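# Clear desk onto closet shelves, then shut closet

## Task

Move every item currently on the desk onto the closet's shelves and close the closet completely. An item still held or touched by the robot at the end does not count, and neither does anything that stays put only because the robot is holding it there. The robot must not fall over or be left leaning, which fails the job. When finished, release everything and back away.

## Robot and tools

Robot: a Hello Robot Stretch 3 with a single arm. It has a two-wheeled base (0.33 m long, 0.34 m wide), a lift that rides up a mast, and a telescoping arm that reaches out to the robot's right. The arm cannot move the gripper forward or back; the base has to drive for that. The base turns on the spot about a point 0.05 m behind its front edge. With the arm pulled in and the wrist folded, a turn sweeps a circle of radius 0.28 m. An unfolded, level wrist reaches past that circle. Loose objects may occasionally be nudged by something other than the robot.

Frames: the base frame has its origin on the floor between the drive wheels, with x forward, y left and z up. hand_pose is reported in this frame, at the point where closed fingertips meet. With all wrist joints at 0, that hand frame has x up, y pointing back along the arm toward the mast, and z toward the robot's rear. The odometry frame is the base frame as it stood at the start. Heading is positive to the left, in the range -3.142 to 3.142.

execute_actions takes "actions", a list holding exactly one action, or an empty list that just reports state and images. It also takes an optional "cameras" list with entries from head_camera, nav_camera, wrist_camera or all. Leaving it out, or giving null or ["all"], returns every camera, and [] returns none. An action may contain "base", "joints" or both, and optionally "contact_limits". All of its motions start together.
- base: give exactly one key. translate_m is a straight-line drive offset from the current position, in metres, from -1 to 1, with forward positive. rotate_rad is a turn offset in radians, from -3.2 to 3.2, with left (counter-clockwise) positive. The base cannot move sideways. Offsets are measured from the base position in the most recent state report.
- joints: absolute targets, named individually. lift_m 0 to 1.1 (arm height). arm_m 0 to 0.52 (extension). wrist_yaw_rad -1.345 to 4.42: 0 points along the arm, positive swings toward the front, 3.0 folds over the base. wrist_pitch_rad -1.57 to 0.451: 0 is level, negative tips the fingers down. wrist_roll_rad -2.911 to 2.911. gripper_m -0.089 to 0.179, where larger means wider. head_pan_rad -3.953 to 1.73: 0 faces forward, positive is left, -1.57 looks along the arm. head_tilt_rad -1.53 to 0.419, negative looks down. The done tolerances are ±0.004 for lift, arm and gripper, ±0.02 for yaw, roll, pan and tilt, and ±0.05 for pitch.
- A joint or the base left out of an action may keep pushing toward its previous target.
- contact_limits: only arm_m is allowed, as a motor_effort percentage from 1 to 100. The arm stops when its effort reaches that value. A negative effort applies when retracting. Smaller values are gentler, but a value that is too small stops the arm immediately.
Each action lasts at most 15 s. Unknown keys or out-of-range values cause the whole call to be rejected, with no motion. If a result reports a stop, any later execute_actions, wait or finished_scene calls in that same reply are skipped.

wait {seconds: 0 to 10} lets the scene run without new commands and returns state and images. zoom_image {camera, region:[x0,y0,x1,y1]} enlarges part of that camera's latest full image, in pixels measured from the top-left corner, with the region no larger than 504x504. finished_scene {scene} ends the current scene permanently and reports whether it succeeded. The goal must already be achieved and stable at that point.

Fingertip gap: it is smaller than gripper_m, by 0.007 when nearly closed and 0.025 when wide open, and it is zero below 0.007. To grasp, command a gripper_m below the object's width; lower values squeeze harder. To release, command at least 0.02 above the value where the fingers made contact. Neither the gripper reading nor a done status confirms that something is held, so check the cameras. Squeezing too hard triggers a stall guard that weakens the grip. To squeeze again, send a changed value.

Results: base_status and joint_status describe how each motion ended. done means the target was reached; for the base it only means the wheels turned as commanded, even if they slipped. off_target means it stopped short and may still be pushing. contact_stop means the arm or lift met firm resistance, dropped its target and went slack until commanded again. A slack lift may sink under load or be pushed up by closing fingers against a surface. time_out and torque_fault also drop the target. A wrist servo that has strained for several seconds shuts off for 10 s. on_its_own reports uncommanded joints, where "held at" is a target, not a measured position. motor_effort gives percentages, positive toward higher values, with the peak in brackets. Readings are noisy and biased. A positive wheel effort drives forward. lidar_m gives 12 sectors of 30 degrees each: the first straight ahead, then counter-clockwise (4th left, 7th behind, 10th right). It scans a plane 0.17 m above the floor, covers 0.15 to 12 m, ignores transparent items, and may be partly blocked by the robot itself. wrist_depth_mm and head_depth_mm are 7x7 grids of median depths in mm, with "-" for no reading. base_tilt gives forward and right lean in degrees. base_odometry, turned_by_wheels and turned_by_imu track movement.

Cameras: head_camera and nav_camera both move with head pan and tilt. wrist_camera rides on the gripper. The calibration lines give the intrinsics and the base-to-camera transforms.

Speed: with the arm stowed (lift below 0.30, arm below 0.03, yaw above 2.54), the base moves at up to 0.30 m/s and 1.9 rad/s. Otherwise it is limited to 0.10 m/s and 0.63 rad/s.

Cautions. Fold or unfold the wrist only with lift between 0.32 and 0.95, pitch at -0.4 and roll near 0. Once folded, the lift can drop to 0.25. If yaw is below -0.4, keep pitch at -0.5 or lower. Pushing on something rigid with the gripper higher than about 0.45 m can tip the robot, and pushing again after a contact_stop makes that likelier. Do not drive while gripping, hooking or pushing something fixed. Snagging furniture, especially while reversing, can tip the robot. If it leans, reverse the last move in small steps, pull the gripper free, and lower the lift to about 0.2 if needed. Avoid drops, slams and forceful pushes. Finish with the closet fully shut, the gripper open and away from every object, and the robot standing upright.

Each tool is called as name(argument=value, ...) on one line, values as JSON.

## Session

execute_actions(actions=[])

Scene clock: 0.00 s.
base_odometry: x=+0.000 y=+0.000 heading=+0.000 (m, m, rad; odometry frame)
turned_by_wheels: +0.000 (rad since the last result)
turned_by_imu: +0.000 (rad since the last result)
base_tilt: forward=+0.8 right=+2.3 (deg)
lidar_m: 1.99 2.33 2.36 2.69 2.52 2.29 1.53 1.45 1.47 1.88 1.53 1.61
head_depth_mm: 1494 1856 1835 1819 1796 1774 1773 / 1635 2239 3057 3042 2025 2001 1971 / 1733 2575 2990 2970 2940 2958 2228 / 1736 2565 2741 2787 2758 2730 2211 / 1736 2463 2543 2542 2585 2527 2189 / 1761 2359 2388 2396 2393 2378 2202 / 1755 2245 2255 2243 2258 2257 2174
base_status: not commanded
joint_positions: lift_m=+0.550 arm_m=+0.002 wrist_yaw_rad=+2.840 wrist_pitch_rad=-0.420 wrist_roll_rad=-0.017 gripper_m=+0.037 head_pan_rad=-0.020 head_tilt_rad=-0.004
joint_status: not commanded
motor_effort: left_wheel=+1 right_wheel=+0 lift_m=+35 arm_m=+0 wrist_yaw_rad=+0 wrist_pitch_rad=+8 wrist_roll_rad=+0 gripper_m=+1 head_pan_rad=+0 head_tilt_rad=+2 (%)
hand_pose: x=+0.0454 y=+0.0669 z=+0.5619 quat_wxyz=(+0.250, +0.700, +0.044, +0.668) (m; base frame)
wrist_depth_mm: - - - - - - - / - - - - - - - / - - - - - - - / - - - - - - - / 971 - - 997 - 989 - / 812 - 839 842 870 839 871 / 709 713 718 726 718 729 737
pictures: head_camera (sideways: a quarter turn clockwise sets it upright), nav_camera (sideways: a quarter turn counterclockwise sets it upright), wrist_camera
Images, in order (width x height): head_camera 896x504, nav_camera 672x504, wrist_camera 644x364.

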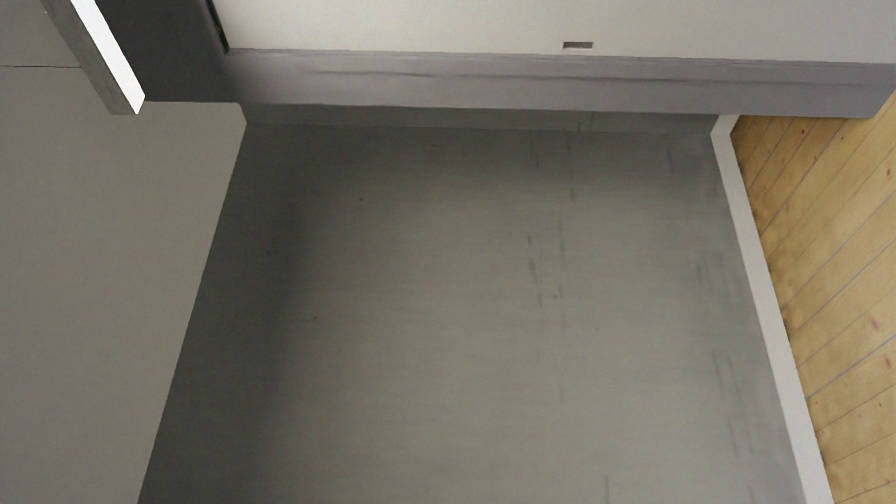

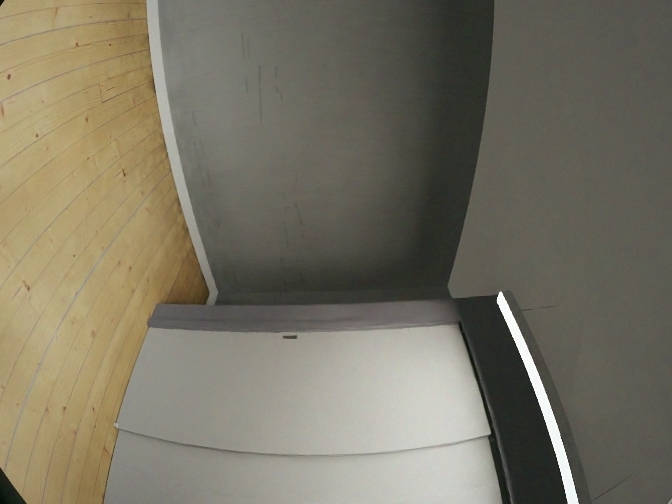

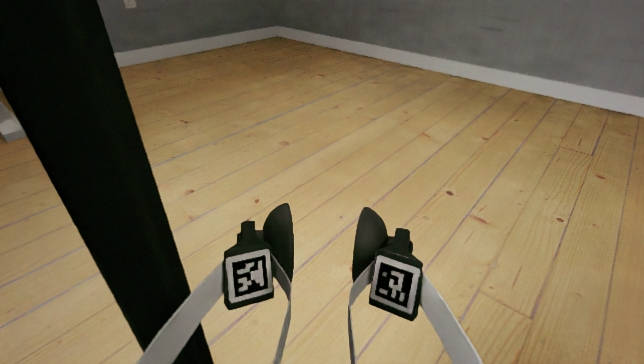

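execute_actions(actions=[{"joints":{"head_pan_rad":-1.2,"head_tilt_rad":-0.3}}], cameras=["head_camera","nav_camera"])

Scene clock: 1.23 s.
base_odometry: x=+0.000 y=+0.000 heading=+0.000 (m, m, rad; odometry frame)
turned_by_wheels: +0.000 (rad since the last result)
turned_by_imu: +0.000 (rad since the last result)
base_tilt: forward=+0.8 right=+2.2 (deg)
lidar_m: 1.99 2.33 2.36 2.68 2.51 2.29 1.53 1.44 1.47 1.87 1.53 1.61
head_depth_mm: 2110 2212 2377 2497 2621 2011 1515 / 2066 2195 2314 2460 2566 1994 1522 / 1370 1449 2217 2355 2508 1892 1514 / 1343 1407 1491 1584 1660 1762 1512 / 1360 1433 1515 1600 1703 1781 1518 / 1330 1415 1489 1567 1663 1739 1517 / 1312 1385 1461 1534 1634 1722 1506
base_status: not commanded
joint_positions: lift_m=+0.550 arm_m=+0.002 wrist_yaw_rad=+2.840 wrist_pitch_rad=-0.420 wrist_roll_rad=-0.017 gripper_m=+0.037 head_pan_rad=-1.193 head_tilt_rad=-0.296
joint_status: all done
motor_effort: left_wheel=+1(1) right_wheel=+0(0) lift_m=+35(35) arm_m=-1(0) wrist_yaw_rad=+0(1) wrist_pitch_rad=+8(8) wrist_roll_rad=+0(0) gripper_m=+0(0) head_pan_rad=-4(58) head_tilt_rad=-2(22) (%)
hand_pose: x=+0.0454 y=+0.0669 z=+0.5619 quat_wxyz=(+0.250, +0.700, +0.044, +0.668) (m; base frame)
wrist_depth_mm: - - - - - - - / - - - - - - - / - - - - - - - / - - - - - - - / 971 - - 980 993 - - / 816 - 858 831 867 853 857 / 710 698 712 722 713 735 738
pictures: head_camera (sideways: a quarter turn clockwise sets it upright), nav_camera (sideways: a quarter turn counterclockwise sets it upright)
camera_calibration (this result's frames):
head_camera: T_world_to_cam=[[-0.109007, 0.240324, -0.964553, 1.27537], [0.911727, 0.410796, -0.000684516, -0.00169466], [0.39607, -0.879483, -0.26389, 0.296428], [0, 0, 0, 1]] pos_world=[0.0231633, -0.0451034, 1.30839]
nav_camera: T_world_to_cam=[[0.0754591, -0.255105, 0.963964, -1.20768], [-0.950679, -0.310083, -0.00764157, 0.0738383], [0.300858, -0.915844, -0.265921, 0.307725], [0, 0, 0, 1]] pos_world=[0.0687456, -0.00336127, 1.24656]
Images, in order (width x height): head_camera 896x504, nav_camera 672x504.

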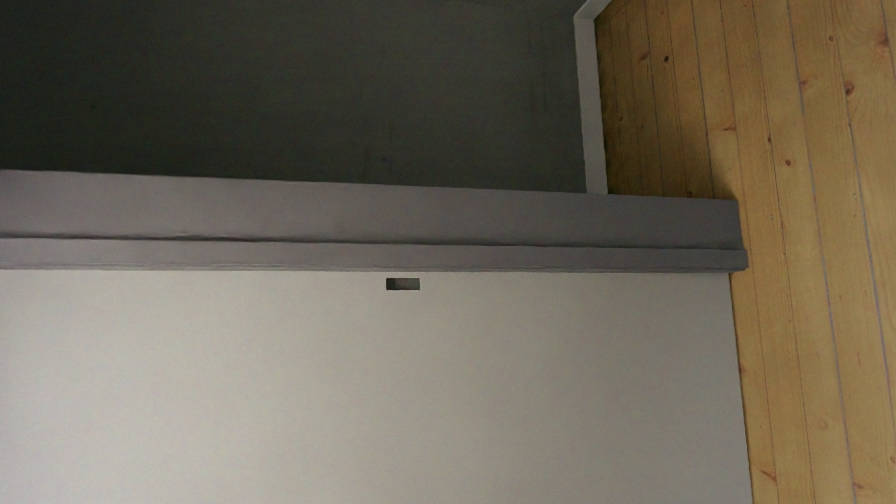

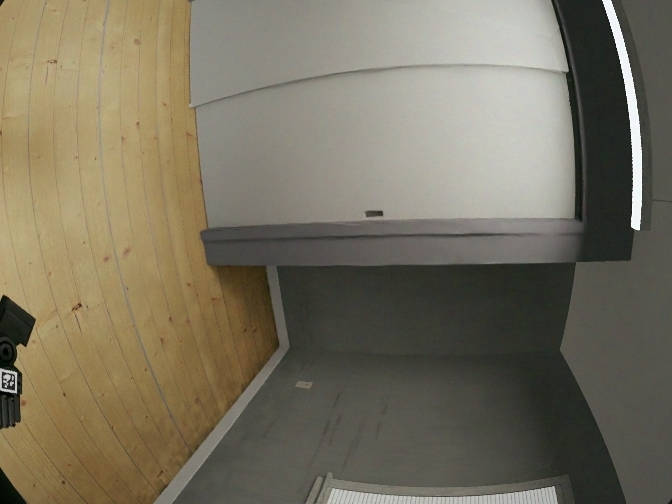

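execute_actions(actions=[{"joints":{"head_pan_rad":-3.0,"head_tilt_rad":-0.3}}], cameras=["head_camera","nav_camera"])

Scene clock: 2.70 s.
base_odometry: x=+0.000 y=+0.000 heading=+0.000 (m, m, rad; odometry frame)
turned_by_wheels: +0.000 (rad since the last result)
turned_by_imu: +0.000 (rad since the last result)
base_tilt: forward=+0.9 right=+2.3 (deg)
lidar_m: 1.98 2.33 2.37 2.69 2.52 2.28 1.53 1.44 1.47 1.88 1.54 1.62
head_depth_mm: 1537 1634 1735 1862 2017 1990 1527 / 1455 1547 1647 1753 1872 1928 1519 / 1394 1478 1567 1652 1764 1842 1520 / 1341 1406 1488 1572 1674 1762 1523 / 1299 1364 1436 1520 1617 1699 1528 / 1240 1317 1378 1444 1528 1619 1508 / 1192 1257 1315 1387 1450 1540 1504
base_status: not commanded
joint_positions: lift_m=+0.550 arm_m=+0.002 wrist_yaw_rad=+2.840 wrist_pitch_rad=-0.420 wrist_roll_rad=-0.017 gripper_m=+0.037 head_pan_rad=-2.993 head_tilt_rad=-0.296
joint_status: all done
motor_effort: left_wheel=+1(1) right_wheel=+0(0) lift_m=+35(35) arm_m=+0(0) wrist_yaw_rad=+0(0) wrist_pitch_rad=+8(8) wrist_roll_rad=+0(0) gripper_m=+0(0) head_pan_rad=-4(58) head_tilt_rad=-2(3) (%)
hand_pose: x=+0.0454 y=+0.0669 z=+0.5619 quat_wxyz=(+0.250, +0.700, +0.044, +0.668) (m; base frame)
wrist_depth_mm: - - - - - - - / - - - - - - - / - - - - - - - / - - - - - - - / 970 - - 982 - - - / 824 - 859 824 868 838 848 / 707 700 721 714 722 737 735
pictures: head_camera (sideways: a quarter turn clockwise sets it upright), nav_camera (sideways: a quarter turn counterclockwise sets it upright)
camera_calibration (this result's frames):
head_camera: T_world_to_cam=[[0.259085, 0.0515952, -0.964475, 1.27303], [0.192905, -0.981217, -0.000671278, 0.00267293], [-0.946395, -0.185878, -0.264172, 0.304984], [0, 0, 0, 1]] pos_world=[-0.0417026, -0.00636961, 1.30837]
nav_camera: T_world_to_cam=[[-0.265857, -0.0155665, 0.963887, -1.2055], [-0.0859723, 0.996268, -0.00762324, 0.0685397], [-0.960171, -0.0848943, -0.266203, 0.315783], [0, 0, 0, 1]] pos_world=[-0.0113907, -0.0602411, 1.24655]
Images, in order (width x height): head_camera 896x504, nav_camera 672x504.

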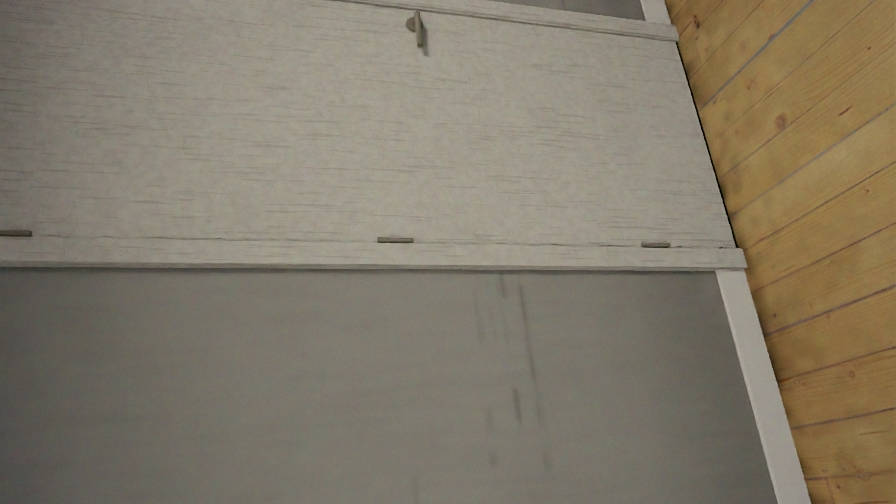

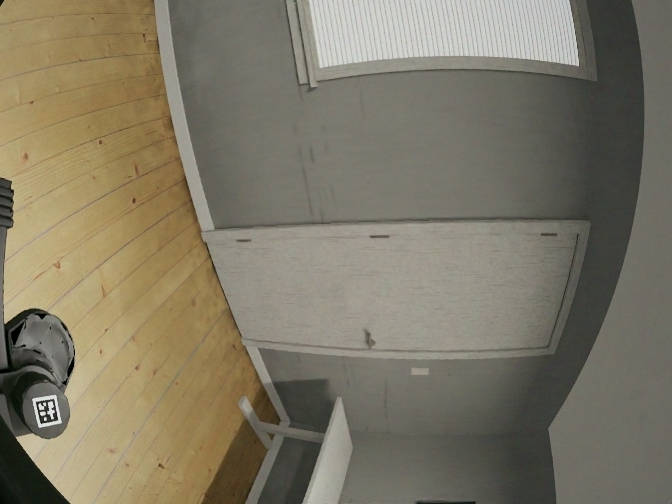

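Desk is behind-left.

execute_actions(actions=[{"joints":{"head_pan_rad":1.7,"head_tilt_rad":-0.3}}], cameras=["nav_camera"])

Scene clock: 5.33 s.
base_odometry: x=+0.000 y=+0.000 heading=+0.000 (m, m, rad; odometry frame)
turned_by_wheels: +0.000 (rad since the last result)
turned_by_imu: +0.000 (rad since the last result)
base_tilt: forward=+0.9 right=+2.2 (deg)
lidar_m: 1.98 2.34 2.37 2.69 2.51 2.28 1.53 1.45 1.47 1.87 1.54 1.62
head_depth_mm: 2812 2934 3059 3197 2863 1985 1522 / 2684 2826 2992 3166 2840 1975 1517 / 2537 2695 2839 3012 2846 1972 1527 / 2411 2539 2689 2827 2835 1968 1516 / 2301 2435 2534 2682 2747 1971 1519 / 2214 2312 2449 2564 2646 1975 1508 / - - - - - - -
base_status: not commanded
joint_positions: lift_m=+0.550 arm_m=+0.002 wrist_yaw_rad=+2.840 wrist_pitch_rad=-0.420 wrist_roll_rad=-0.017 gripper_m=+0.037 head_pan_rad=+1.693 head_tilt_rad=-0.296
joint_status: all done
motor_effort: left_wheel=+1(1) right_wheel=+0(0) lift_m=+35(35) arm_m=+0(0) wrist_yaw_rad=+0(0) wrist_pitch_rad=+8(8) wrist_roll_rad=+0(0) gripper_m=+0(0) head_pan_rad=+5(57) head_tilt_rad=-2(5) (%)
hand_pose: x=+0.0454 y=+0.0669 z=+0.5619 quat_wxyz=(+0.250, +0.700, +0.044, +0.668) (m; base frame)
wrist_depth_mm: - - - - - - - / - - - - - - - / - - - - - - - / - - - - - - - / 964 - - - 994 - - / 810 - 854 838 859 839 864 / 718 702 715 725 711 730 737
pictures: nav_camera (sideways: a quarter turn counterclockwise sets it upright)
camera_calibration (this result's frames):
nav_camera: T_world_to_cam=[[-0.00842087, 0.266179, 0.963887, -1.20707], [0.998218, 0.059185, -0.00762324, 0.0619262], [-0.0590768, 0.962105, -0.266203, 0.310287], [0, 0, 0, 1]] pos_world=[-0.0536496, 0.0191023, 1.24655]
Images, in order (width x height): nav_camera 672x504.

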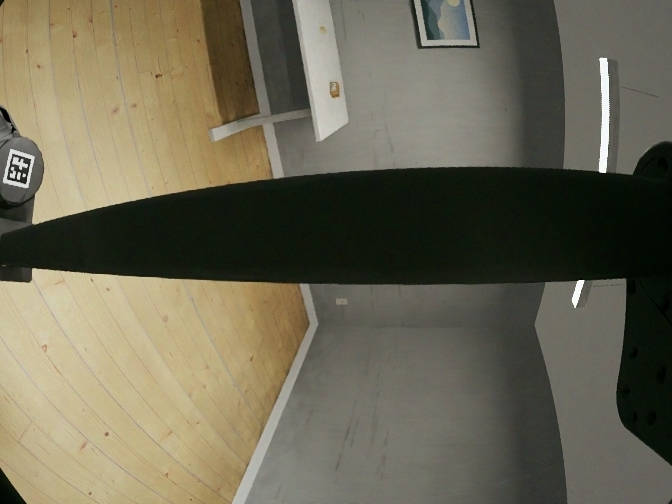

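execute_actions(actions=[{"base":{"rotate_rad":-1.0},"joints":{"head_pan_rad":0,"head_tilt_rad":-0.3,"lift_m":0.28}}], cameras=[])

execute_actions(actions=[{"base":{"translate_m":0.8}}], cameras=[])

execute_actions(actions=[{"base":{"rotate_rad":1.57},"joints":{"head_pan_rad":-1.57,"head_tilt_rad":-0.3}}], cameras=["head_camera","nav_camera"])

Scene clock: 8.90 s.
base_odometry: x=+0.000 y=+0.000 heading=-1.000 (m, m, rad; odometry frame)
turned_by_wheels: -1.000 (rad since the last result)
turned_by_imu: -0.995 (rad since the last result)
base_tilt: forward=+0.7 right=+2.4 (deg)
lidar_m: 1.53 1.63 2.07 2.33 2.39 2.65 2.06 2.17 1.52 1.45 1.48 1.95
head_depth_mm: 1317 2003 2126 2258 2429 1978 1525 / 1301 1366 1437 1526 1616 1740 1527 / 1362 1447 1510 1606 1680 1790 1516 / 1359 1433 1522 1598 1698 1785 1504 / 1372 1438 1517 1602 1705 1800 1509 / 1375 1441 1528 1614 1710 1796 1503 / 1355 1430 1490 1585 1670 1764 1505
base_status: done
joint_positions: lift_m=+0.280 arm_m=+0.002 wrist_yaw_rad=+2.840 wrist_pitch_rad=-0.421 wrist_roll_rad=-0.017 gripper_m=+0.037 head_pan_rad=+0.007 head_tilt_rad=-0.296
joint_status: all done
motor_effort: left_wheel=+3(7) right_wheel=-2(5) lift_m=+26(32) arm_m=+0(0) wrist_yaw_rad=+0(0) wrist_pitch_rad=+9(9) wrist_roll_rad=+1(0) gripper_m=+0(1) head_pan_rad=-5(58) head_tilt_rad=-1(3) (%)
hand_pose: x=+0.0453 y=+0.0668 z=+0.2924 quat_wxyz=(+0.250, +0.700, +0.045, +0.668) (m; base frame)
wrist_depth_mm: - - - - - - - / - - - - - - - / 850 937 947 944 951 967 976 / 700 723 723 727 742 746 748 / 578 - 603 595 597 602 609 / 492 - - 502 522 511 511 / - - - 433 435 439 447
pictures: none
No camera images: the call's "cameras" was empty. Leave "cameras" out to get every camera's image.

Scene clock: 13.37 s.
base_odometry: x=+0.432 y=-0.673 heading=-1.000 (m, m, rad; odometry frame)
turned_by_wheels: +0.000 (rad since the last result)
turned_by_imu: -0.001 (rad since the last result)
base_tilt: forward=+0.9 right=+2.3 (deg)
lidar_m: 0.74 0.81 1.00 2.37 2.43 3.22 2.86 2.08 1.48 1.40 1.44 0.75
head_depth_mm: 591 620 647 683 731 781 835 / 649 683 721 756 795 834 842 / 651 684 721 764 809 863 924 / 654 686 725 766 813 869 928 / 653 689 726 768 816 871 932 / 657 689 728 773 819 874 939 / 658 692 731 772 822 876 942
base_status: done
joint_positions: lift_m=+0.280 arm_m=+0.002 wrist_yaw_rad=+2.840 wrist_pitch_rad=-0.421 wrist_roll_rad=-0.017 gripper_m=+0.037 head_pan_rad=+0.007 head_tilt_rad=-0.297
joint_status: not commanded
motor_effort: left_wheel=+3(10) right_wheel=-2(5) lift_m=+26(26) arm_m=-1(0) wrist_yaw_rad=+0(0) wrist_pitch_rad=+9(9) wrist_roll_rad=+0(0) gripper_m=+0(0) head_pan_rad=-4(4) head_tilt_rad=-1(1) (%)
hand_pose: x=+0.0453 y=+0.0668 z=+0.2923 quat_wxyz=(+0.250, +0.700, +0.045, +0.668) (m; base frame)
wrist_depth_mm: - - - - - 873 723 / - - - - - 908 724 / 863 925 926 939 970 877 741 / 715 725 723 737 731 745 718 / 574 - 609 591 602 604 606 / 490 - - 499 524 507 516 / - - - 435 432 440 444
pictures: none
No camera images: the call's "cameras" was empty. Leave "cameras" out to get every camera's image.

Scene clock: 15.57 s.
base_odometry: x=+0.432 y=-0.673 heading=+0.570 (m, m, rad; odometry frame)
turned_by_wheels: +1.570 (rad since the last result)
turned_by_imu: +1.557 (rad since the last result)
base_tilt: forward=+0.8 right=+2.3 (deg)
lidar_m: 2.37 2.44 3.22 2.86 2.09 1.48 1.41 1.44 0.75 0.74 0.81 1.00
head_depth_mm: 597 627 655 689 734 783 848 / 655 690 725 762 806 843 853 / 657 690 728 768 816 871 931 / 657 690 731 772 822 874 938 / 659 694 734 775 824 875 941 / 660 696 735 776 825 878 943 / 662 700 736 777 825 881 946
base_status: done
joint_positions: lift_m=+0.280 arm_m=+0.002 wrist_yaw_rad=+2.840 wrist_pitch_rad=-0.421 wrist_roll_rad=-0.017 gripper_m=+0.037 head_pan_rad=-1.563 head_tilt_rad=-0.297
joint_status: all done
motor_effort: left_wheel=-1(7) right_wheel=+2(9) lift_m=+26(26) arm_m=+0(0) wrist_yaw_rad=+0(1) wrist_pitch_rad=+9(9) wrist_roll_rad=+0(0) gripper_m=+1(0) head_pan_rad=-4(57) head_tilt_rad=-1(3) (%)
hand_pose: x=+0.0453 y=+0.0668 z=+0.2923 quat_wxyz=(+0.250, +0.700, +0.045, +0.668) (m; base frame)
wrist_depth_mm: - - - - - - - / - - - - - - - / 856 930 934 961 966 974 980 / 710 729 716 724 738 751 748 / 583 - 609 597 601 602 616 / 491 - - 506 525 511 515 / - - - 436 431 442 447
pictures: head_camera (sideways: a quarter turn clockwise sets it upright), nav_camera (sideways: a quarter turn counterclockwise sets it upright)
camera_calibration (this result's frames):
head_camera: T_world_to_cam=[[-0.014661, 0.264719, -0.964214, 1.27436], [0.998593, 0.0530235, -0.000626519, -0.00230005], [0.0509601, -0.962867, -0.265124, 0.300139], [0, 0, 0, 1]] pos_world=[0.00568505, -0.0482297, 1.30832]
nav_camera: T_world_to_cam=[[-0.0219619, -0.266357, 0.963624, -1.20664], [-0.998459, 0.054971, -0.00756125, 0.0740252], [-0.0509574, -0.962306, -0.267154, 0.311475], [0, 0, 0, 1]] pos_world=[0.0632829, -0.0257325, 1.24652]
Images, in order (width x height): head_camera 896x504, nav_camera 672x504.

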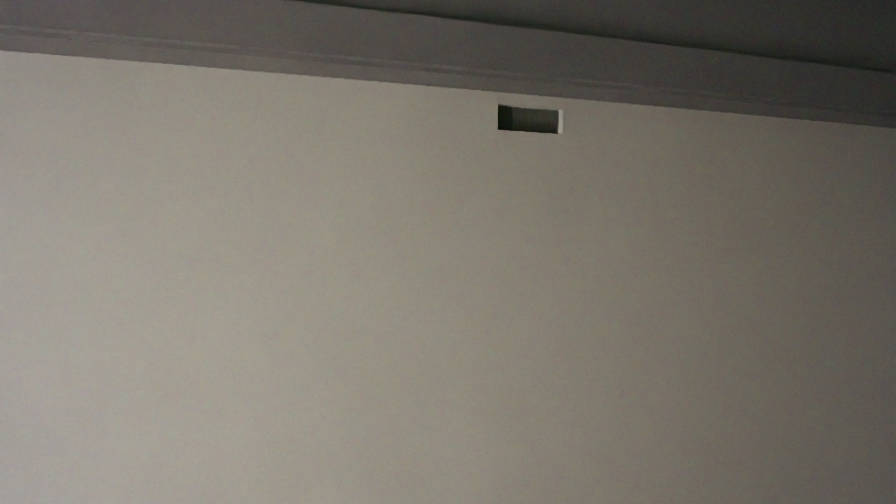

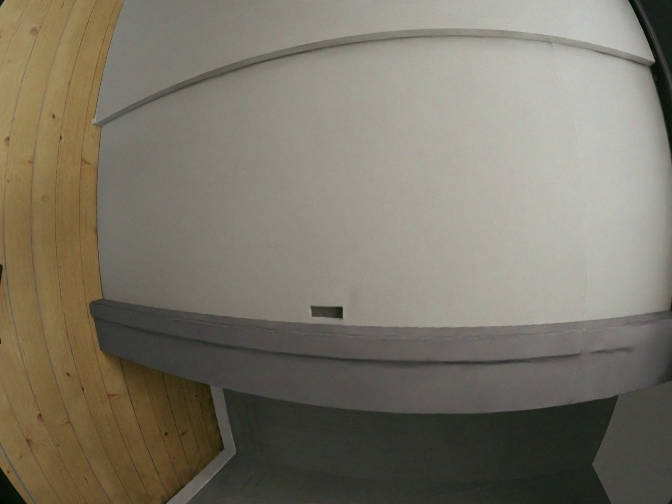

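execute_actions(actions=[{"joints":{"lift_m":0.85,"wrist_yaw_rad":0.0,"wrist_pitch_rad":-0.4,"gripper_m":-0.03}}], cameras=[])

execute_actions(actions=[{"joints":{"wrist_pitch_rad":0.0,"arm_m":0.3}}], cameras=["head_camera","wrist_camera"])

Scene clock: 21.80 s.
base_odometry: x=+0.432 y=-0.673 heading=+0.570 (m, m, rad; odometry frame)
turned_by_wheels: +0.000 (rad since the last result)
turned_by_imu: -0.001 (rad since the last result)
base_tilt: forward=+0.8 right=+2.3 (deg)
lidar_m: 2.37 2.43 3.22 2.86 2.08 1.48 1.40 1.43 0.75 0.74 0.81 1.01
head_depth_mm: 595 625 654 689 736 785 848 / 653 689 727 761 808 846 853 / 656 692 728 770 818 870 932 / 659 692 730 773 821 876 935 / 658 694 732 775 823 877 940 / 662 696 733 778 822 882 945 / 663 697 736 780 826 883 945
base_status: not commanded
joint_positions: lift_m=+0.850 arm_m=+0.002 wrist_yaw_rad=+0.002 wrist_pitch_rad=-0.420 wrist_roll_rad=-0.017 gripper_m=-0.029 head_pan_rad=-1.563 head_tilt_rad=-0.297
joint_status: all done
motor_effort: left_wheel=-1(1) right_wheel=+2(3) lift_m=+43(44) arm_m=+0(1) wrist_yaw_rad=-2(1) wrist_pitch_rad=+11(12) wrist_roll_rad=+0(0) gripper_m=-13(85) head_pan_rad=-4(4) head_tilt_rad=-2(1) (%)
hand_pose: x=-0.0210 y=-0.3712 z=+0.8619 quat_wxyz=(+0.698, +0.150, -0.685, -0.146) (m; base frame)
wrist_depth_mm: 504 501 503 499 485 434 453 / 548 551 540 542 525 480 - / 602 604 606 594 551 524 - / 670 661 669 656 599 590 - / 731 754 741 - 650 - - / 805 857 860 - 732 - - / 891 970 985 989 873 - -
pictures: none
No camera images: the call's "cameras" was empty. Leave "cameras" out to get every camera's image.

Scene clock: 25.20 s.
base_odometry: x=+0.432 y=-0.673 heading=+0.570 (m, m, rad; odometry frame)
turned_by_wheels: +0.000 (rad since the last result)
turned_by_imu: +0.000 (rad since the last result)
base_tilt: forward=+0.9 right=+2.3 (deg)
lidar_m: 2.38 2.43 3.21 2.86 2.08 1.48 1.40 1.43 0.75 0.74 0.81 1.00
head_depth_mm: 597 625 654 689 735 - 854 / 654 688 727 761 802 - 857 / 655 691 728 771 811 - 941 / 657 691 731 774 821 876 937 / 659 693 734 774 823 877 940 / 660 697 734 779 826 881 941 / 663 696 737 777 826 881 948
base_status: not commanded
joint_positions: lift_m=+0.850 arm_m=+0.300 wrist_yaw_rad=+0.001 wrist_pitch_rad=-0.023 wrist_roll_rad=-0.017 gripper_m=-0.029 head_pan_rad=-1.563 head_tilt_rad=-0.297
joint_status: all done
motor_effort: left_wheel=-1(1) right_wheel=+2(3) lift_m=+44(43) arm_m=+2(2) wrist_yaw_rad=-1(2) wrist_pitch_rad=+14(15) wrist_roll_rad=+0(0) gripper_m=-13(15) head_pan_rad=-4(5) head_tilt_rad=-1(1) (%)
hand_pose: x=-0.0211 y=-0.7003 z=+0.9584 quat_wxyz=(+0.713, +0.009, -0.701, -0.008) (m; base frame)
wrist_depth_mm: 231 232 232 232 234 230 170 / 240 239 240 240 240 238 169 / 246 247 247 248 251 241 174 / 255 255 256 257 259 239 180 / 264 263 265 - 265 237 185 / 273 273 274 - 276 235 191 / 285 283 285 285 286 232 198
pictures: head_camera (sideways: a quarter turn clockwise sets it upright), wrist_camera
camera_calibration (this result's frames):
head_camera: T_world_to_cam=[[-0.0146437, 0.26472, -0.964214, 1.27436], [0.998597, 0.0529582, -0.000626517, -0.00230008], [0.0508972, -0.96287, -0.265124, 0.30014], [0, 0, 0, 1]] pos_world=[0.0056819, -0.0482296, 1.30832]
wrist_camera: T_world_to_cam=[[-0.998502, -0.0283597, 0.0467824, -0.0821841], [-0.0518788, 0.219457, -0.974242, 1.11483], [0.0173625, -0.97521, -0.220599, -0.302488], [0, 0, 0, 1]] pos_world=[-0.0189731, -0.541977, 1.02323]
Images, in order (width x height): head_camera 896x504, wrist_camera 644x364.

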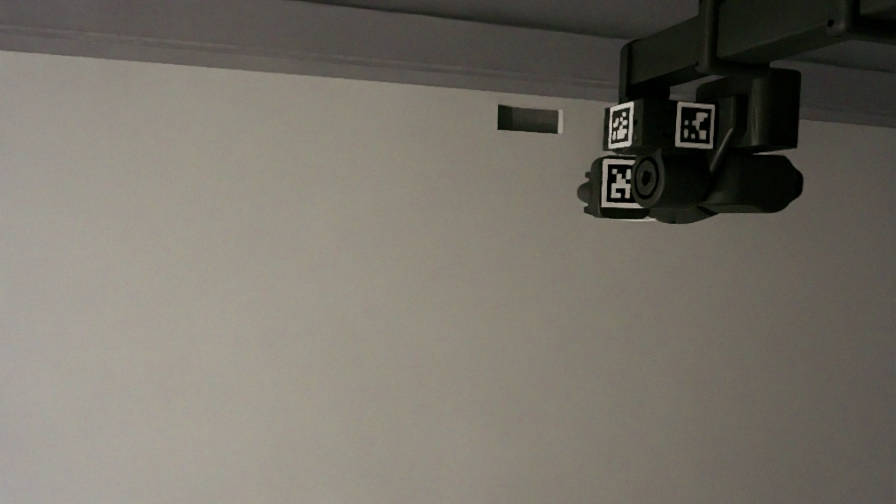

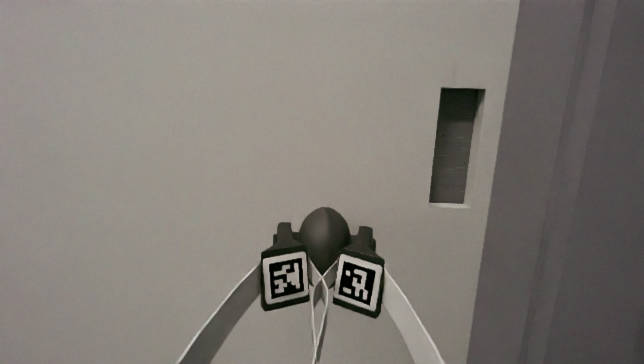

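execute_actions(actions=[{"base":{"translate_m":-0.1},"joints":{"lift_m":0.89}}], cameras=["wrist_camera"])

Scene clock: 27.83 s.
base_odometry: x=+0.348 y=-0.727 heading=+0.570 (m, m, rad; odometry frame)
turned_by_wheels: +0.000 (rad since the last result)
turned_by_imu: +0.000 (rad since the last result)
base_tilt: forward=+0.8 right=+2.4 (deg)
lidar_m: 2.47 2.53 3.33 2.86 1.94 1.37 1.30 1.33 0.77 0.73 0.81 1.01
head_depth_mm: 604 633 668 707 743 - 861 / 596 627 661 702 732 - 860 / 661 692 728 764 804 - 864 / 662 695 736 777 826 879 947 / 664 699 737 781 829 884 945 / 665 700 742 785 830 886 954 / 666 702 742 785 832 887 950
base_status: done
joint_positions: lift_m=+0.890 arm_m=+0.300 wrist_yaw_rad=+0.001 wrist_pitch_rad=-0.023 wrist_roll_rad=-0.017 gripper_m=-0.029 head_pan_rad=-1.563 head_tilt_rad=-0.297
joint_status: all done
motor_effort: left_wheel=-1(6) right_wheel=+2(5) lift_m=+43(45) arm_m=+2(2) wrist_yaw_rad=-1(1) wrist_pitch_rad=+13(13) wrist_roll_rad=+0(0) gripper_m=-14(14) head_pan_rad=-4(4) head_tilt_rad=-1(1) (%)
hand_pose: x=-0.0211 y=-0.7003 z=+0.9984 quat_wxyz=(+0.713, +0.009, -0.701, -0.008) (m; base frame)
wrist_depth_mm: 237 237 237 238 168 169 180 / 245 246 245 246 173 184 186 / 253 254 254 255 179 191 192 / 261 261 262 265 184 197 199 / 271 270 271 - 190 205 205 / 280 280 280 - 197 212 213 / 291 291 292 290 204 221 221
pictures: wrist_camera
camera_calibration (this result's frames):
wrist_camera: T_world_to_cam=[[-0.998502, -0.0283598, 0.0467824, -0.0840552], [-0.0518788, 0.219454, -0.974242, 1.15379], [0.0173627, -0.975211, -0.220597, -0.293668], [0, 0, 0, 1]] pos_world=[-0.0189731, -0.541977, 1.06323]
Images, in order (width x height): wrist_camera 644x364.

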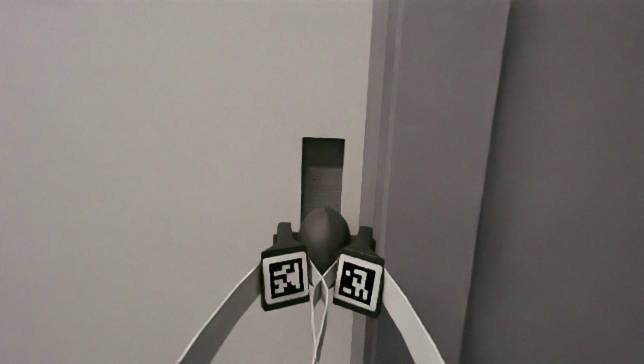

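execute_actions(actions=[{"joints":{"arm_m":0.45},"contact_limits":{"arm_m":12}}], cameras=["wrist_camera"])

Scene clock: 30.57 s.
base_odometry: x=+0.348 y=-0.727 heading=+0.570 (m, m, rad; odometry frame)
turned_by_wheels: +0.000 (rad since the last result)
turned_by_imu: -0.004 (rad since the last result)
base_tilt: forward=+0.9 right=+2.3 (deg)
lidar_m: 2.48 2.53 3.34 2.86 1.94 1.38 1.30 1.34 0.78 0.72 0.82 1.01
head_depth_mm: 603 634 669 709 744 - 880 / 597 627 663 704 - 806 860 / 657 691 724 765 - 812 865 / 664 698 737 780 828 884 948 / 664 700 738 781 829 885 951 / 666 701 742 784 834 889 954 / 667 703 741 783 835 889 956
base_status: not commanded
joint_positions: lift_m=+0.890 arm_m=+0.392 wrist_yaw_rad=+0.014 wrist_pitch_rad=-0.021 wrist_roll_rad=-0.017 gripper_m=-0.029 head_pan_rad=-1.563 head_tilt_rad=-0.299
joint_status: arm_m contact_stop (moved +0.092 of +0.150)
on_its_own: arm_m is slack since a contact_stop, until your next command for it (your +0.450 is given up)
motor_effort: left_wheel=+3(6) right_wheel=-3(3) lift_m=+41(44) arm_m=-1(13) wrist_yaw_rad=-12(14) wrist_pitch_rad=+13(29) wrist_roll_rad=+0(0) gripper_m=-13(13) head_pan_rad=-3(4) head_tilt_rad=-1(1) (%)
contact_limits: arm_m 12 (drawing in: default 17, maximum 27; extending or still: default 22, maximum 36)
hand_pose: x=-0.0179 y=-0.7922 z=+0.9989 quat_wxyz=(+0.713, +0.013, -0.701, -0.003) (m; base frame)
wrist_depth_mm: 155 155 155 155 107 81 81 / 160 160 160 159 104 84 84 / 165 165 164 164 102 87 87 / 170 170 170 181 104 90 89 / 176 176 176 - 107 92 92 / 183 183 182 - 100 96 96 / 190 189 189 190 108 99 101
pictures: wrist_camera
camera_calibration (this result's frames):
wrist_camera: T_world_to_cam=[[-0.998074, -0.0407406, 0.0467819, -0.0932975], [-0.0545484, 0.217227, -0.974596, 1.17314], [0.0295434, -0.975271, -0.219031, -0.384591], [0, 0, 0, 1]] pos_world=[-0.0177628, -0.633718, 1.06346]
Images, in order (width x height): wrist_camera 644x364.

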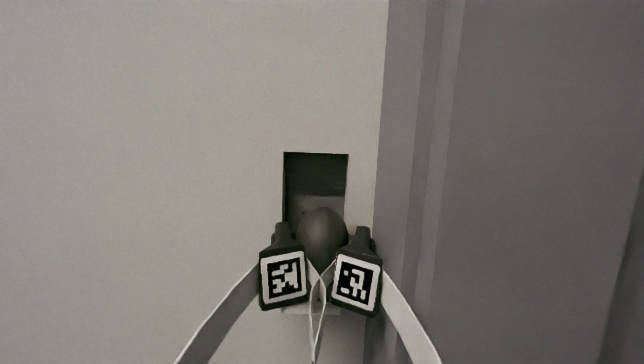

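Tip is in the recess. Drive forward.

execute_actions(actions=[{"base":{"translate_m":0.15},"joints":{"arm_m":0.395}}], cameras=["wrist_camera"])

Scene clock: 33.17 s.
base_odometry: x=+0.474 y=-0.646 heading=+0.570 (m, m, rad; odometry frame)
turned_by_wheels: +0.000 (rad since the last result)
turned_by_imu: -0.154 (rad since the last result)
base_tilt: forward=+0.8 right=+2.2 (deg)
lidar_m: 1.57 2.36 2.80 3.33 2.62 1.61 1.43 1.43 0.81 0.74 0.78 0.90
head_depth_mm: 629 663 702 743 781 - 934 / 610 640 682 719 - 831 891 / 665 698 739 766 - 858 888 / 660 693 732 771 823 872 935 / 650 681 720 761 810 860 923 / 639 672 710 750 795 844 902 / 632 664 699 736 782 830 884
base_status: done
joint_positions: lift_m=+0.890 arm_m=+0.394 wrist_yaw_rad=+0.012 wrist_pitch_rad=-0.028 wrist_roll_rad=-0.017 gripper_m=-0.029 head_pan_rad=-1.563 head_tilt_rad=-0.299
joint_status: all done
motor_effort: left_wheel=+2(8) right_wheel=+1(7) lift_m=+41(41) arm_m=+11(11) wrist_yaw_rad=-9(17) wrist_pitch_rad=+16(16) wrist_roll_rad=+0(0) gripper_m=-15(14) head_pan_rad=-4(4) head_tilt_rad=-1(0) (%)
hand_pose: x=-0.0185 y=-0.7940 z=+0.9972 quat_wxyz=(+0.713, +0.014, -0.701, -0.006) (m; base frame)
wrist_depth_mm: 141 145 150 157 129 91 94 / 145 149 155 161 129 94 97 / 149 154 160 167 129 97 101 / 154 159 166 182 129 101 105 / 159 164 172 - 129 104 109 / 165 170 176 - 120 108 115 / 170 177 186 194 136 113 137
pictures: wrist_camera
camera_calibration (this result's frames):
wrist_camera: T_world_to_cam=[[-0.998156, -0.0388984, 0.0466081, -0.0922091], [-0.0541621, 0.223839, -0.97312, 1.17562], [0.0274201, -0.97385, -0.225533, -0.379118], [0, 0, 0, 1]] pos_world=[-0.0179694, -0.635941, 1.06281]
Images, in order (width x height): wrist_camera 644x364.

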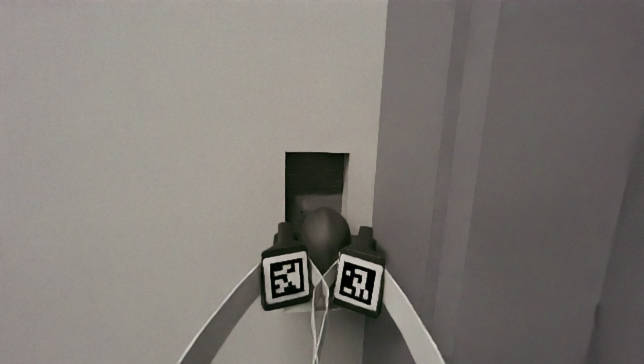

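execute_actions(actions=[{"joints":{"arm_m":0.0}}], cameras=["nav_camera"])

Scene clock: 37.43 s.
base_odometry: x=+0.474 y=-0.646 heading=+0.570 (m, m, rad; odometry frame)
turned_by_wheels: +0.000 (rad since the last result)
turned_by_imu: -0.001 (rad since the last result)
base_tilt: forward=+0.7 right=+2.4 (deg)
lidar_m: 1.56 2.35 2.81 3.33 2.62 1.61 1.43 1.43 0.81 0.74 0.78 0.90
head_depth_mm: 624 658 698 739 787 854 1382 / 606 639 677 718 766 823 885 / 663 691 733 762 820 854 873 / 653 687 728 769 815 868 933 / 644 678 713 756 803 855 911 / 636 668 706 744 788 838 900 / 627 657 694 734 775 825 884
base_status: not commanded
joint_positions: lift_m=+0.890 arm_m=+0.002 wrist_yaw_rad=+0.001 wrist_pitch_rad=-0.022 wrist_roll_rad=-0.017 gripper_m=-0.029 head_pan_rad=-1.563 head_tilt_rad=-0.299
joint_status: all done
joint sent to its limit — the command would take arm_m past its lower limit, so that joint was sent only as far as its limit.
motor_effort: left_wheel=+1(4) right_wheel=-1(2) lift_m=+41(42) arm_m=-2(8) wrist_yaw_rad=-1(10) wrist_pitch_rad=+13(16) wrist_roll_rad=+0(0) gripper_m=-13(12) head_pan_rad=-4(4) head_tilt_rad=+0(0) (%)
hand_pose: x=-0.0212 y=-0.4030 z=+0.9986 quat_wxyz=(+0.713, +0.009, -0.701, -0.008) (m; base frame)
wrist_depth_mm: 458 472 495 515 475 - - / 472 486 504 526 490 - - / 483 506 521 548 512 - - / 499 520 546 562 528 - - / 512 536 559 - 549 - - / 529 553 574 - 574 - - / 551 571 605 620 590 - -
pictures: nav_camera (sideways: a quarter turn counterclockwise sets it upright)
camera_calibration (this result's frames):
nav_camera: T_world_to_cam=[[-0.022057, -0.268137, 0.963128, -1.20599], [-0.998437, 0.0553904, -0.00744476, 0.0738734], [-0.0513519, -0.961787, -0.26894, 0.313802], [0, 0, 0, 1]] pos_world=[0.0632717, -0.0256528, 1.24647]
Images, in order (width x height): nav_camera 672x504.

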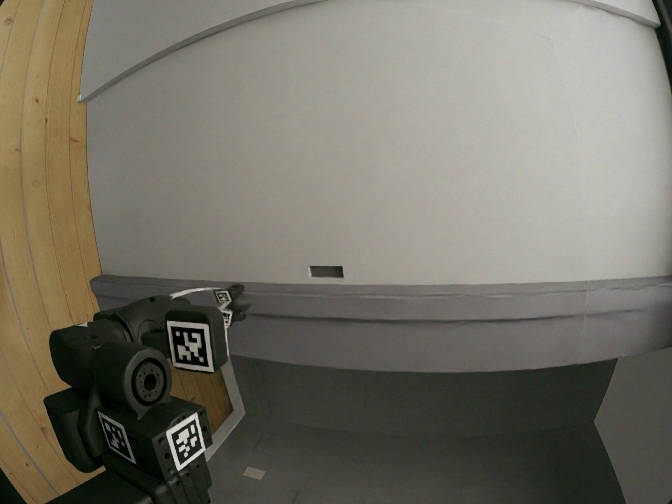

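execute_actions(actions=[{"base":{"rotate_rad":-1.0}}], cameras=[])

execute_actions(actions=[{"base":{"translate_m":0.3}}], cameras=[])

execute_actions(actions=[{"base":{"rotate_rad":1.154}}], cameras=["wrist_camera","nav_camera"])

Scene clock: 40.20 s.
base_odometry: x=+0.474 y=-0.646 heading=-0.430 (m, m, rad; odometry frame)
turned_by_wheels: -1.000 (rad since the last result)
turned_by_imu: -0.995 (rad since the last result)
base_tilt: forward=+0.9 right=+2.3 (deg)
lidar_m: 0.78 0.90 2.35 2.36 2.89 2.87 2.46 1.58 1.43 1.43 0.79 0.74
head_depth_mm: 1184 1235 1293 1345 1428 1508 1521 / 1238 1293 1355 1425 1507 1584 1536 / 1298 1352 1421 1496 1592 1687 1514 / 1354 1426 1497 1587 1682 1763 1515 / 1419 1505 1586 1691 1789 1874 1510 / 1495 1585 1673 1799 1909 1965 1507 / 1582 1690 1777 1901 2032 1968 1504
base_status: done
joint_positions: lift_m=+0.890 arm_m=+0.002 wrist_yaw_rad=+0.001 wrist_pitch_rad=-0.022 wrist_roll_rad=-0.017 gripper_m=-0.029 head_pan_rad=-1.563 head_tilt_rad=-0.299
joint_status: not commanded
motor_effort: left_wheel=+3(7) right_wheel=-2(3) lift_m=+41(41) arm_m=-2(2) wrist_yaw_rad=-1(1) wrist_pitch_rad=+13(13) wrist_roll_rad=+0(0) gripper_m=-13(13) head_pan_rad=-4(4) head_tilt_rad=-1(0) (%)
hand_pose: x=-0.0212 y=-0.4030 z=+0.9986 quat_wxyz=(+0.713, +0.009, -0.701, -0.008) (m; base frame)
wrist_depth_mm: - - - - - 992 910 / - - - - - - 929 / - - - - - - 960 / - - - - - - 980 / - - - - - - - / - - - - - - - / - - - - - - -
pictures: none
No camera images: the call's "cameras" was empty. Leave "cameras" out to get every camera's image.

Scene clock: 44.57 s.
base_odometry: x=+0.747 y=-0.771 heading=-0.429 (m, m, rad; odometry frame)
turned_by_wheels: +0.000 (rad since the last result)
turned_by_imu: -0.001 (rad since the last result)
base_tilt: forward=+0.7 right=+2.4 (deg)
lidar_m: 0.50 0.61 1.08 2.25 2.76 3.15 2.64 1.69 1.53 1.54 0.53 0.50
head_depth_mm: 1271 1326 1394 1463 1542 1618 1510 / 1334 1389 1462 1534 1619 1687 1542 / 1398 1461 1534 1610 1706 1796 1515 / 1466 1532 1618 1716 1811 1894 1512 / 1538 1614 1696 1795 1915 1962 1509 / 1595 1674 1769 1876 1965 1800 1376 / 519 537 557 577 599 620 644
base_status: done
joint_positions: lift_m=+0.890 arm_m=+0.002 wrist_yaw_rad=+0.001 wrist_pitch_rad=-0.022 wrist_roll_rad=-0.017 gripper_m=-0.029 head_pan_rad=-1.563 head_tilt_rad=-0.299
joint_status: not commanded
motor_effort: left_wheel=+3(8) right_wheel=-2(3) lift_m=+41(41) arm_m=-2(2) wrist_yaw_rad=-1(1) wrist_pitch_rad=+13(13) wrist_roll_rad=+0(0) gripper_m=-13(13) head_pan_rad=-4(4) head_tilt_rad=+0(0) (%)
hand_pose: x=-0.0212 y=-0.4030 z=+0.9986 quat_wxyz=(+0.713, +0.009, -0.701, -0.008) (m; base frame)
wrist_depth_mm: 318 - - - - - - / 321 - - - - - - / 327 - - - - - - / 331 423 - - - - - / 337 427 - - - - - / 344 439 - - - - - / 349 447 - - - - -
pictures: none
No camera images: the call's "cameras" was empty. Leave "cameras" out to get every camera's image.

Scene clock: 47.33 s.
base_odometry: x=+0.747 y=-0.771 heading=+0.724 (m, m, rad; odometry frame)
turned_by_wheels: +1.154 (rad since the last result)
turned_by_imu: +1.148 (rad since the last result)
base_tilt: forward=+0.9 right=+2.4 (deg)
lidar_m: 1.37 2.30 3.00 3.18 2.27 1.62 1.53 0.66 0.53 0.50 0.51 0.62
head_depth_mm: 396 417 440 465 493 526 562 / 396 417 441 466 494 528 561 / 398 418 441 466 495 523 565 / 398 420 442 468 498 529 567 / 399 420 443 469 498 532 568 / 400 421 445 470 500 533 572 / 400 422 445 471 501 534 573
base_status: done
joint_positions: lift_m=+0.890 arm_m=+0.002 wrist_yaw_rad=+0.001 wrist_pitch_rad=-0.022 wrist_roll_rad=-0.017 gripper_m=-0.029 head_pan_rad=-1.563 head_tilt_rad=-0.299
joint_status: not commanded
motor_effort: left_wheel=-1(6) right_wheel=+2(5) lift_m=+41(41) arm_m=-2(2) wrist_yaw_rad=-1(0) wrist_pitch_rad=+13(13) wrist_roll_rad=+0(0) gripper_m=-14(14) head_pan_rad=-4(4) head_tilt_rad=+0(1) (%)
hand_pose: x=-0.0212 y=-0.4030 z=+0.9986 quat_wxyz=(+0.713, +0.009, -0.701, -0.008) (m; base frame)
wrist_depth_mm: 236 236 237 238 238 239 240 / 243 244 244 245 246 247 248 / 251 252 251 253 254 255 255 / 259 259 261 261 262 264 266 / 269 270 269 - 271 273 275 / 278 278 277 - 280 282 283 / 288 287 290 291 292 291 292
pictures: nav_camera (sideways: a quarter turn counterclockwise sets it upright), wrist_camera
camera_calibration (this result's frames):
nav_camera: T_world_to_cam=[[-0.0220568, -0.268137, 0.963128, -1.20599], [-0.998437, 0.0553898, -0.00744475, 0.0738734], [-0.0513513, -0.961787, -0.26894, 0.313802], [0, 0, 0, 1]] pos_world=[0.0632717, -0.0256528, 1.24647]
wrist_camera: T_world_to_cam=[[-0.998511, -0.0280765, 0.046765, -0.0755669], [-0.0517898, 0.218916, -0.974368, 1.08867], [0.0171193, -0.97534, -0.220044, -0.00423626], [0, 0, 0, 1]] pos_world=[-0.0190001, -0.244579, 1.06336]
Images, in order (width x height): nav_camera 672x504, wrist_camera 644x364.

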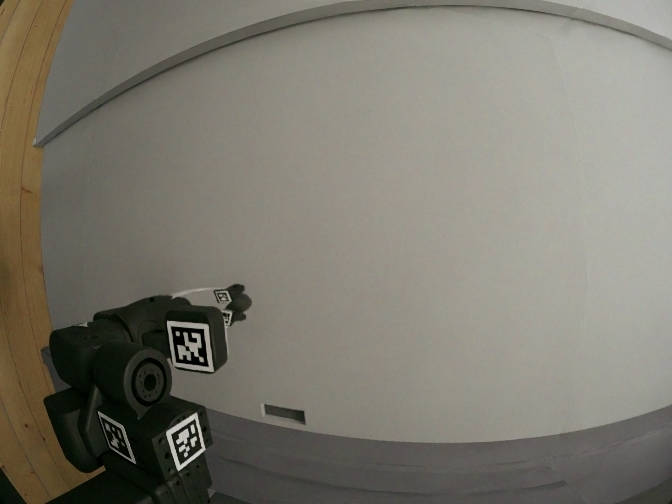

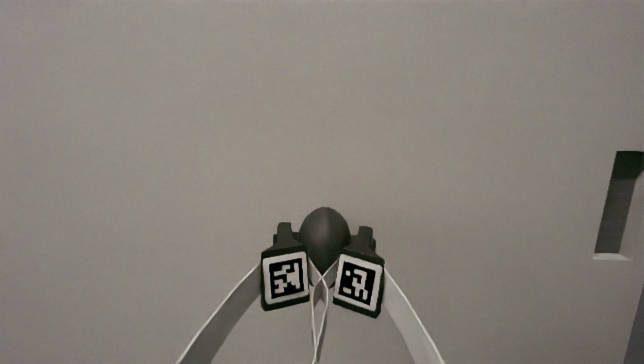

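execute_actions(actions=[{"base":{"translate_m":-0.235}}], cameras=["wrist_camera"])

Scene clock: 50.97 s.
base_odometry: x=+0.571 y=-0.927 heading=+0.724 (m, m, rad; odometry frame)
turned_by_wheels: +0.000 (rad since the last result)
turned_by_imu: +0.000 (rad since the last result)
base_tilt: forward=+0.8 right=+2.3 (deg)
lidar_m: 1.48 2.54 3.32 3.59 1.96 1.37 1.30 1.33 0.47 0.44 0.52 0.69
head_depth_mm: 340 359 381 407 432 464 502 / 388 384 392 407 433 457 483 / 410 431 454 481 511 544 576 / 410 432 455 482 511 545 583 / 411 433 457 483 513 546 586 / 412 434 458 485 515 548 586 / 413 434 458 485 516 551 589
base_status: done
joint_positions: lift_m=+0.890 arm_m=+0.002 wrist_yaw_rad=+0.001 wrist_pitch_rad=-0.022 wrist_roll_rad=-0.017 gripper_m=-0.029 head_pan_rad=-1.563 head_tilt_rad=-0.299
joint_status: not commanded
motor_effort: left_wheel=-1(5) right_wheel=+2(3) lift_m=+42(41) arm_m=-2(2) wrist_yaw_rad=+0(1) wrist_pitch_rad=+13(13) wrist_roll_rad=+0(0) gripper_m=-13(13) head_pan_rad=-4(4) head_tilt_rad=+1(1) (%)
hand_pose: x=-0.0212 y=-0.4030 z=+0.9986 quat_wxyz=(+0.713, +0.009, -0.701, -0.008) (m; base frame)
wrist_depth_mm: 249 249 250 249 181 182 194 / 255 258 257 257 188 196 199 / 264 265 266 266 194 204 206 / 271 273 275 280 199 211 213 / 280 280 283 - 205 219 221 / 291 292 290 - 212 227 228 / 302 303 306 304 220 237 237
pictures: wrist_camera
camera_calibration (this result's frames):
wrist_camera: T_world_to_cam=[[-0.998511, -0.0280766, 0.046765, -0.0755668], [-0.0517898, 0.218916, -0.974368, 1.08867], [0.0171194, -0.97534, -0.220044, -0.0042362], [0, 0, 0, 1]] pos_world=[-0.019, -0.244579, 1.06336]
Images, in order (width x height): wrist_camera 644x364.

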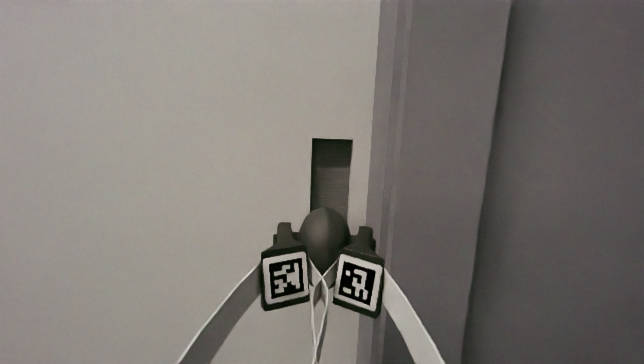

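execute_actions(actions=[{"base":{"translate_m":-0.008}}], cameras=[])

execute_actions(actions=[{"joints":{"arm_m":0.16},"contact_limits":{"arm_m":12}}], cameras=["wrist_camera"])

Scene clock: 53.20 s.
base_odometry: x=+0.565 y=-0.932 heading=+0.724 (m, m, rad; odometry frame)
turned_by_wheels: +0.000 (rad since the last result)
turned_by_imu: +0.000 (rad since the last result)
base_tilt: forward=+0.8 right=+2.5 (deg)
lidar_m: 1.47 2.55 3.37 3.15 1.95 1.37 1.29 1.32 0.47 0.44 0.52 0.69
head_depth_mm: 341 362 384 408 436 468 502 / 354 368 385 404 430 454 486 / 410 431 456 482 507 545 577 / 410 433 456 483 512 545 585 / 411 433 457 483 513 548 586 / 412 434 458 485 515 549 591 / 413 434 460 486 516 550 590
base_status: done
joint_positions: lift_m=+0.890 arm_m=+0.002 wrist_yaw_rad=+0.001 wrist_pitch_rad=-0.022 wrist_roll_rad=-0.017 gripper_m=-0.029 head_pan_rad=-1.563 head_tilt_rad=-0.299
joint_status: not commanded
motor_effort: left_wheel=-1(5) right_wheel=+3(5) lift_m=+41(41) arm_m=-3(3) wrist_yaw_rad=-1(1) wrist_pitch_rad=+13(13) wrist_roll_rad=+0(0) gripper_m=-13(14) head_pan_rad=-4(4) head_tilt_rad=+0(0) (%)
hand_pose: x=-0.0212 y=-0.4030 z=+0.9986 quat_wxyz=(+0.713, +0.009, -0.701, -0.008) (m; base frame)
wrist_depth_mm: 248 249 249 250 180 192 194 / 257 257 258 259 186 199 200 / 264 264 265 267 192 206 206 / 272 275 275 278 198 213 213 / 282 283 284 - 205 220 221 / 292 294 294 - 211 229 229 / 302 304 306 306 221 237 236
pictures: none
No camera images: the call's "cameras" was empty. Leave "cameras" out to get every camera's image.

Scene clock: 56.13 s.
base_odometry: x=+0.565 y=-0.932 heading=+0.724 (m, m, rad; odometry frame)
turned_by_wheels: +0.000 (rad since the last result)
turned_by_imu: -0.004 (rad since the last result)
base_tilt: forward=+0.9 right=+2.4 (deg)
lidar_m: 1.46 2.54 3.32 3.60 1.96 1.36 1.29 1.32 0.48 0.44 0.53 0.69
head_depth_mm: 342 362 386 409 438 471 - / 354 366 387 405 430 451 - / 411 433 457 480 510 - - / 412 433 459 484 515 550 589 / 413 434 459 486 516 549 591 / 413 434 459 488 518 551 592 / 415 437 459 489 519 552 593
base_status: not commanded
joint_positions: lift_m=+0.890 arm_m=+0.108 wrist_yaw_rad=+0.014 wrist_pitch_rad=-0.016 wrist_roll_rad=-0.017 gripper_m=-0.029 head_pan_rad=-1.564 head_tilt_rad=-0.300
joint_status: arm_m contact_stop (moved +0.105 of +0.158)
on_its_own: arm_m is slack since a contact_stop, until your next command for it (your +0.160 is given up)
motor_effort: left_wheel=+2(9) right_wheel=-1(3) lift_m=+40(41) arm_m=+0(13) wrist_yaw_rad=-12(19) wrist_pitch_rad=+9(29) wrist_roll_rad=+0(0) gripper_m=-14(16) head_pan_rad=-4(4) head_tilt_rad=+0(0) (%)
contact_limits: arm_m 12 (drawing in: default 17, maximum 27; extending or still: default 22, maximum 36)
hand_pose: x=-0.0178 y=-0.5084 z=+1.0003 quat_wxyz=(+0.713, +0.011, -0.701, -0.001) (m; base frame)
wrist_depth_mm: 155 155 155 155 107 82 82 / 159 160 160 160 105 85 85 / 165 165 165 165 103 87 87 / 170 170 170 181 105 90 90 / 176 176 176 - 108 93 93 / 181 182 182 - 100 96 97 / 188 189 188 189 108 100 101
pictures: wrist_camera
camera_calibration (this result's frames):
wrist_camera: T_world_to_cam=[[-0.99806, -0.0409386, 0.0469027, -0.0819057], [-0.0545553, 0.212173, -0.975708, 1.11136], [0.0299926, -0.976374, -0.213995, -0.113111], [0, 0, 0, 1]] pos_world=[-0.0177236, -0.349593, 1.064]
Images, in order (width x height): wrist_camera 644x364.

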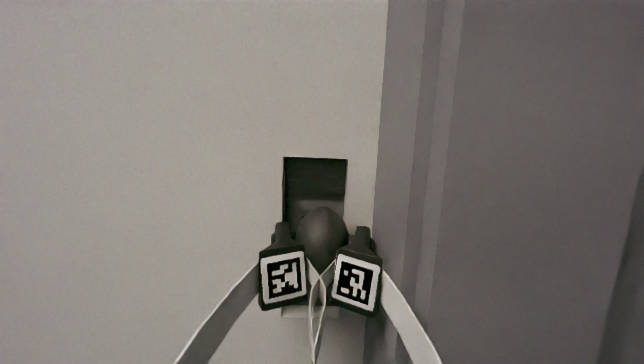

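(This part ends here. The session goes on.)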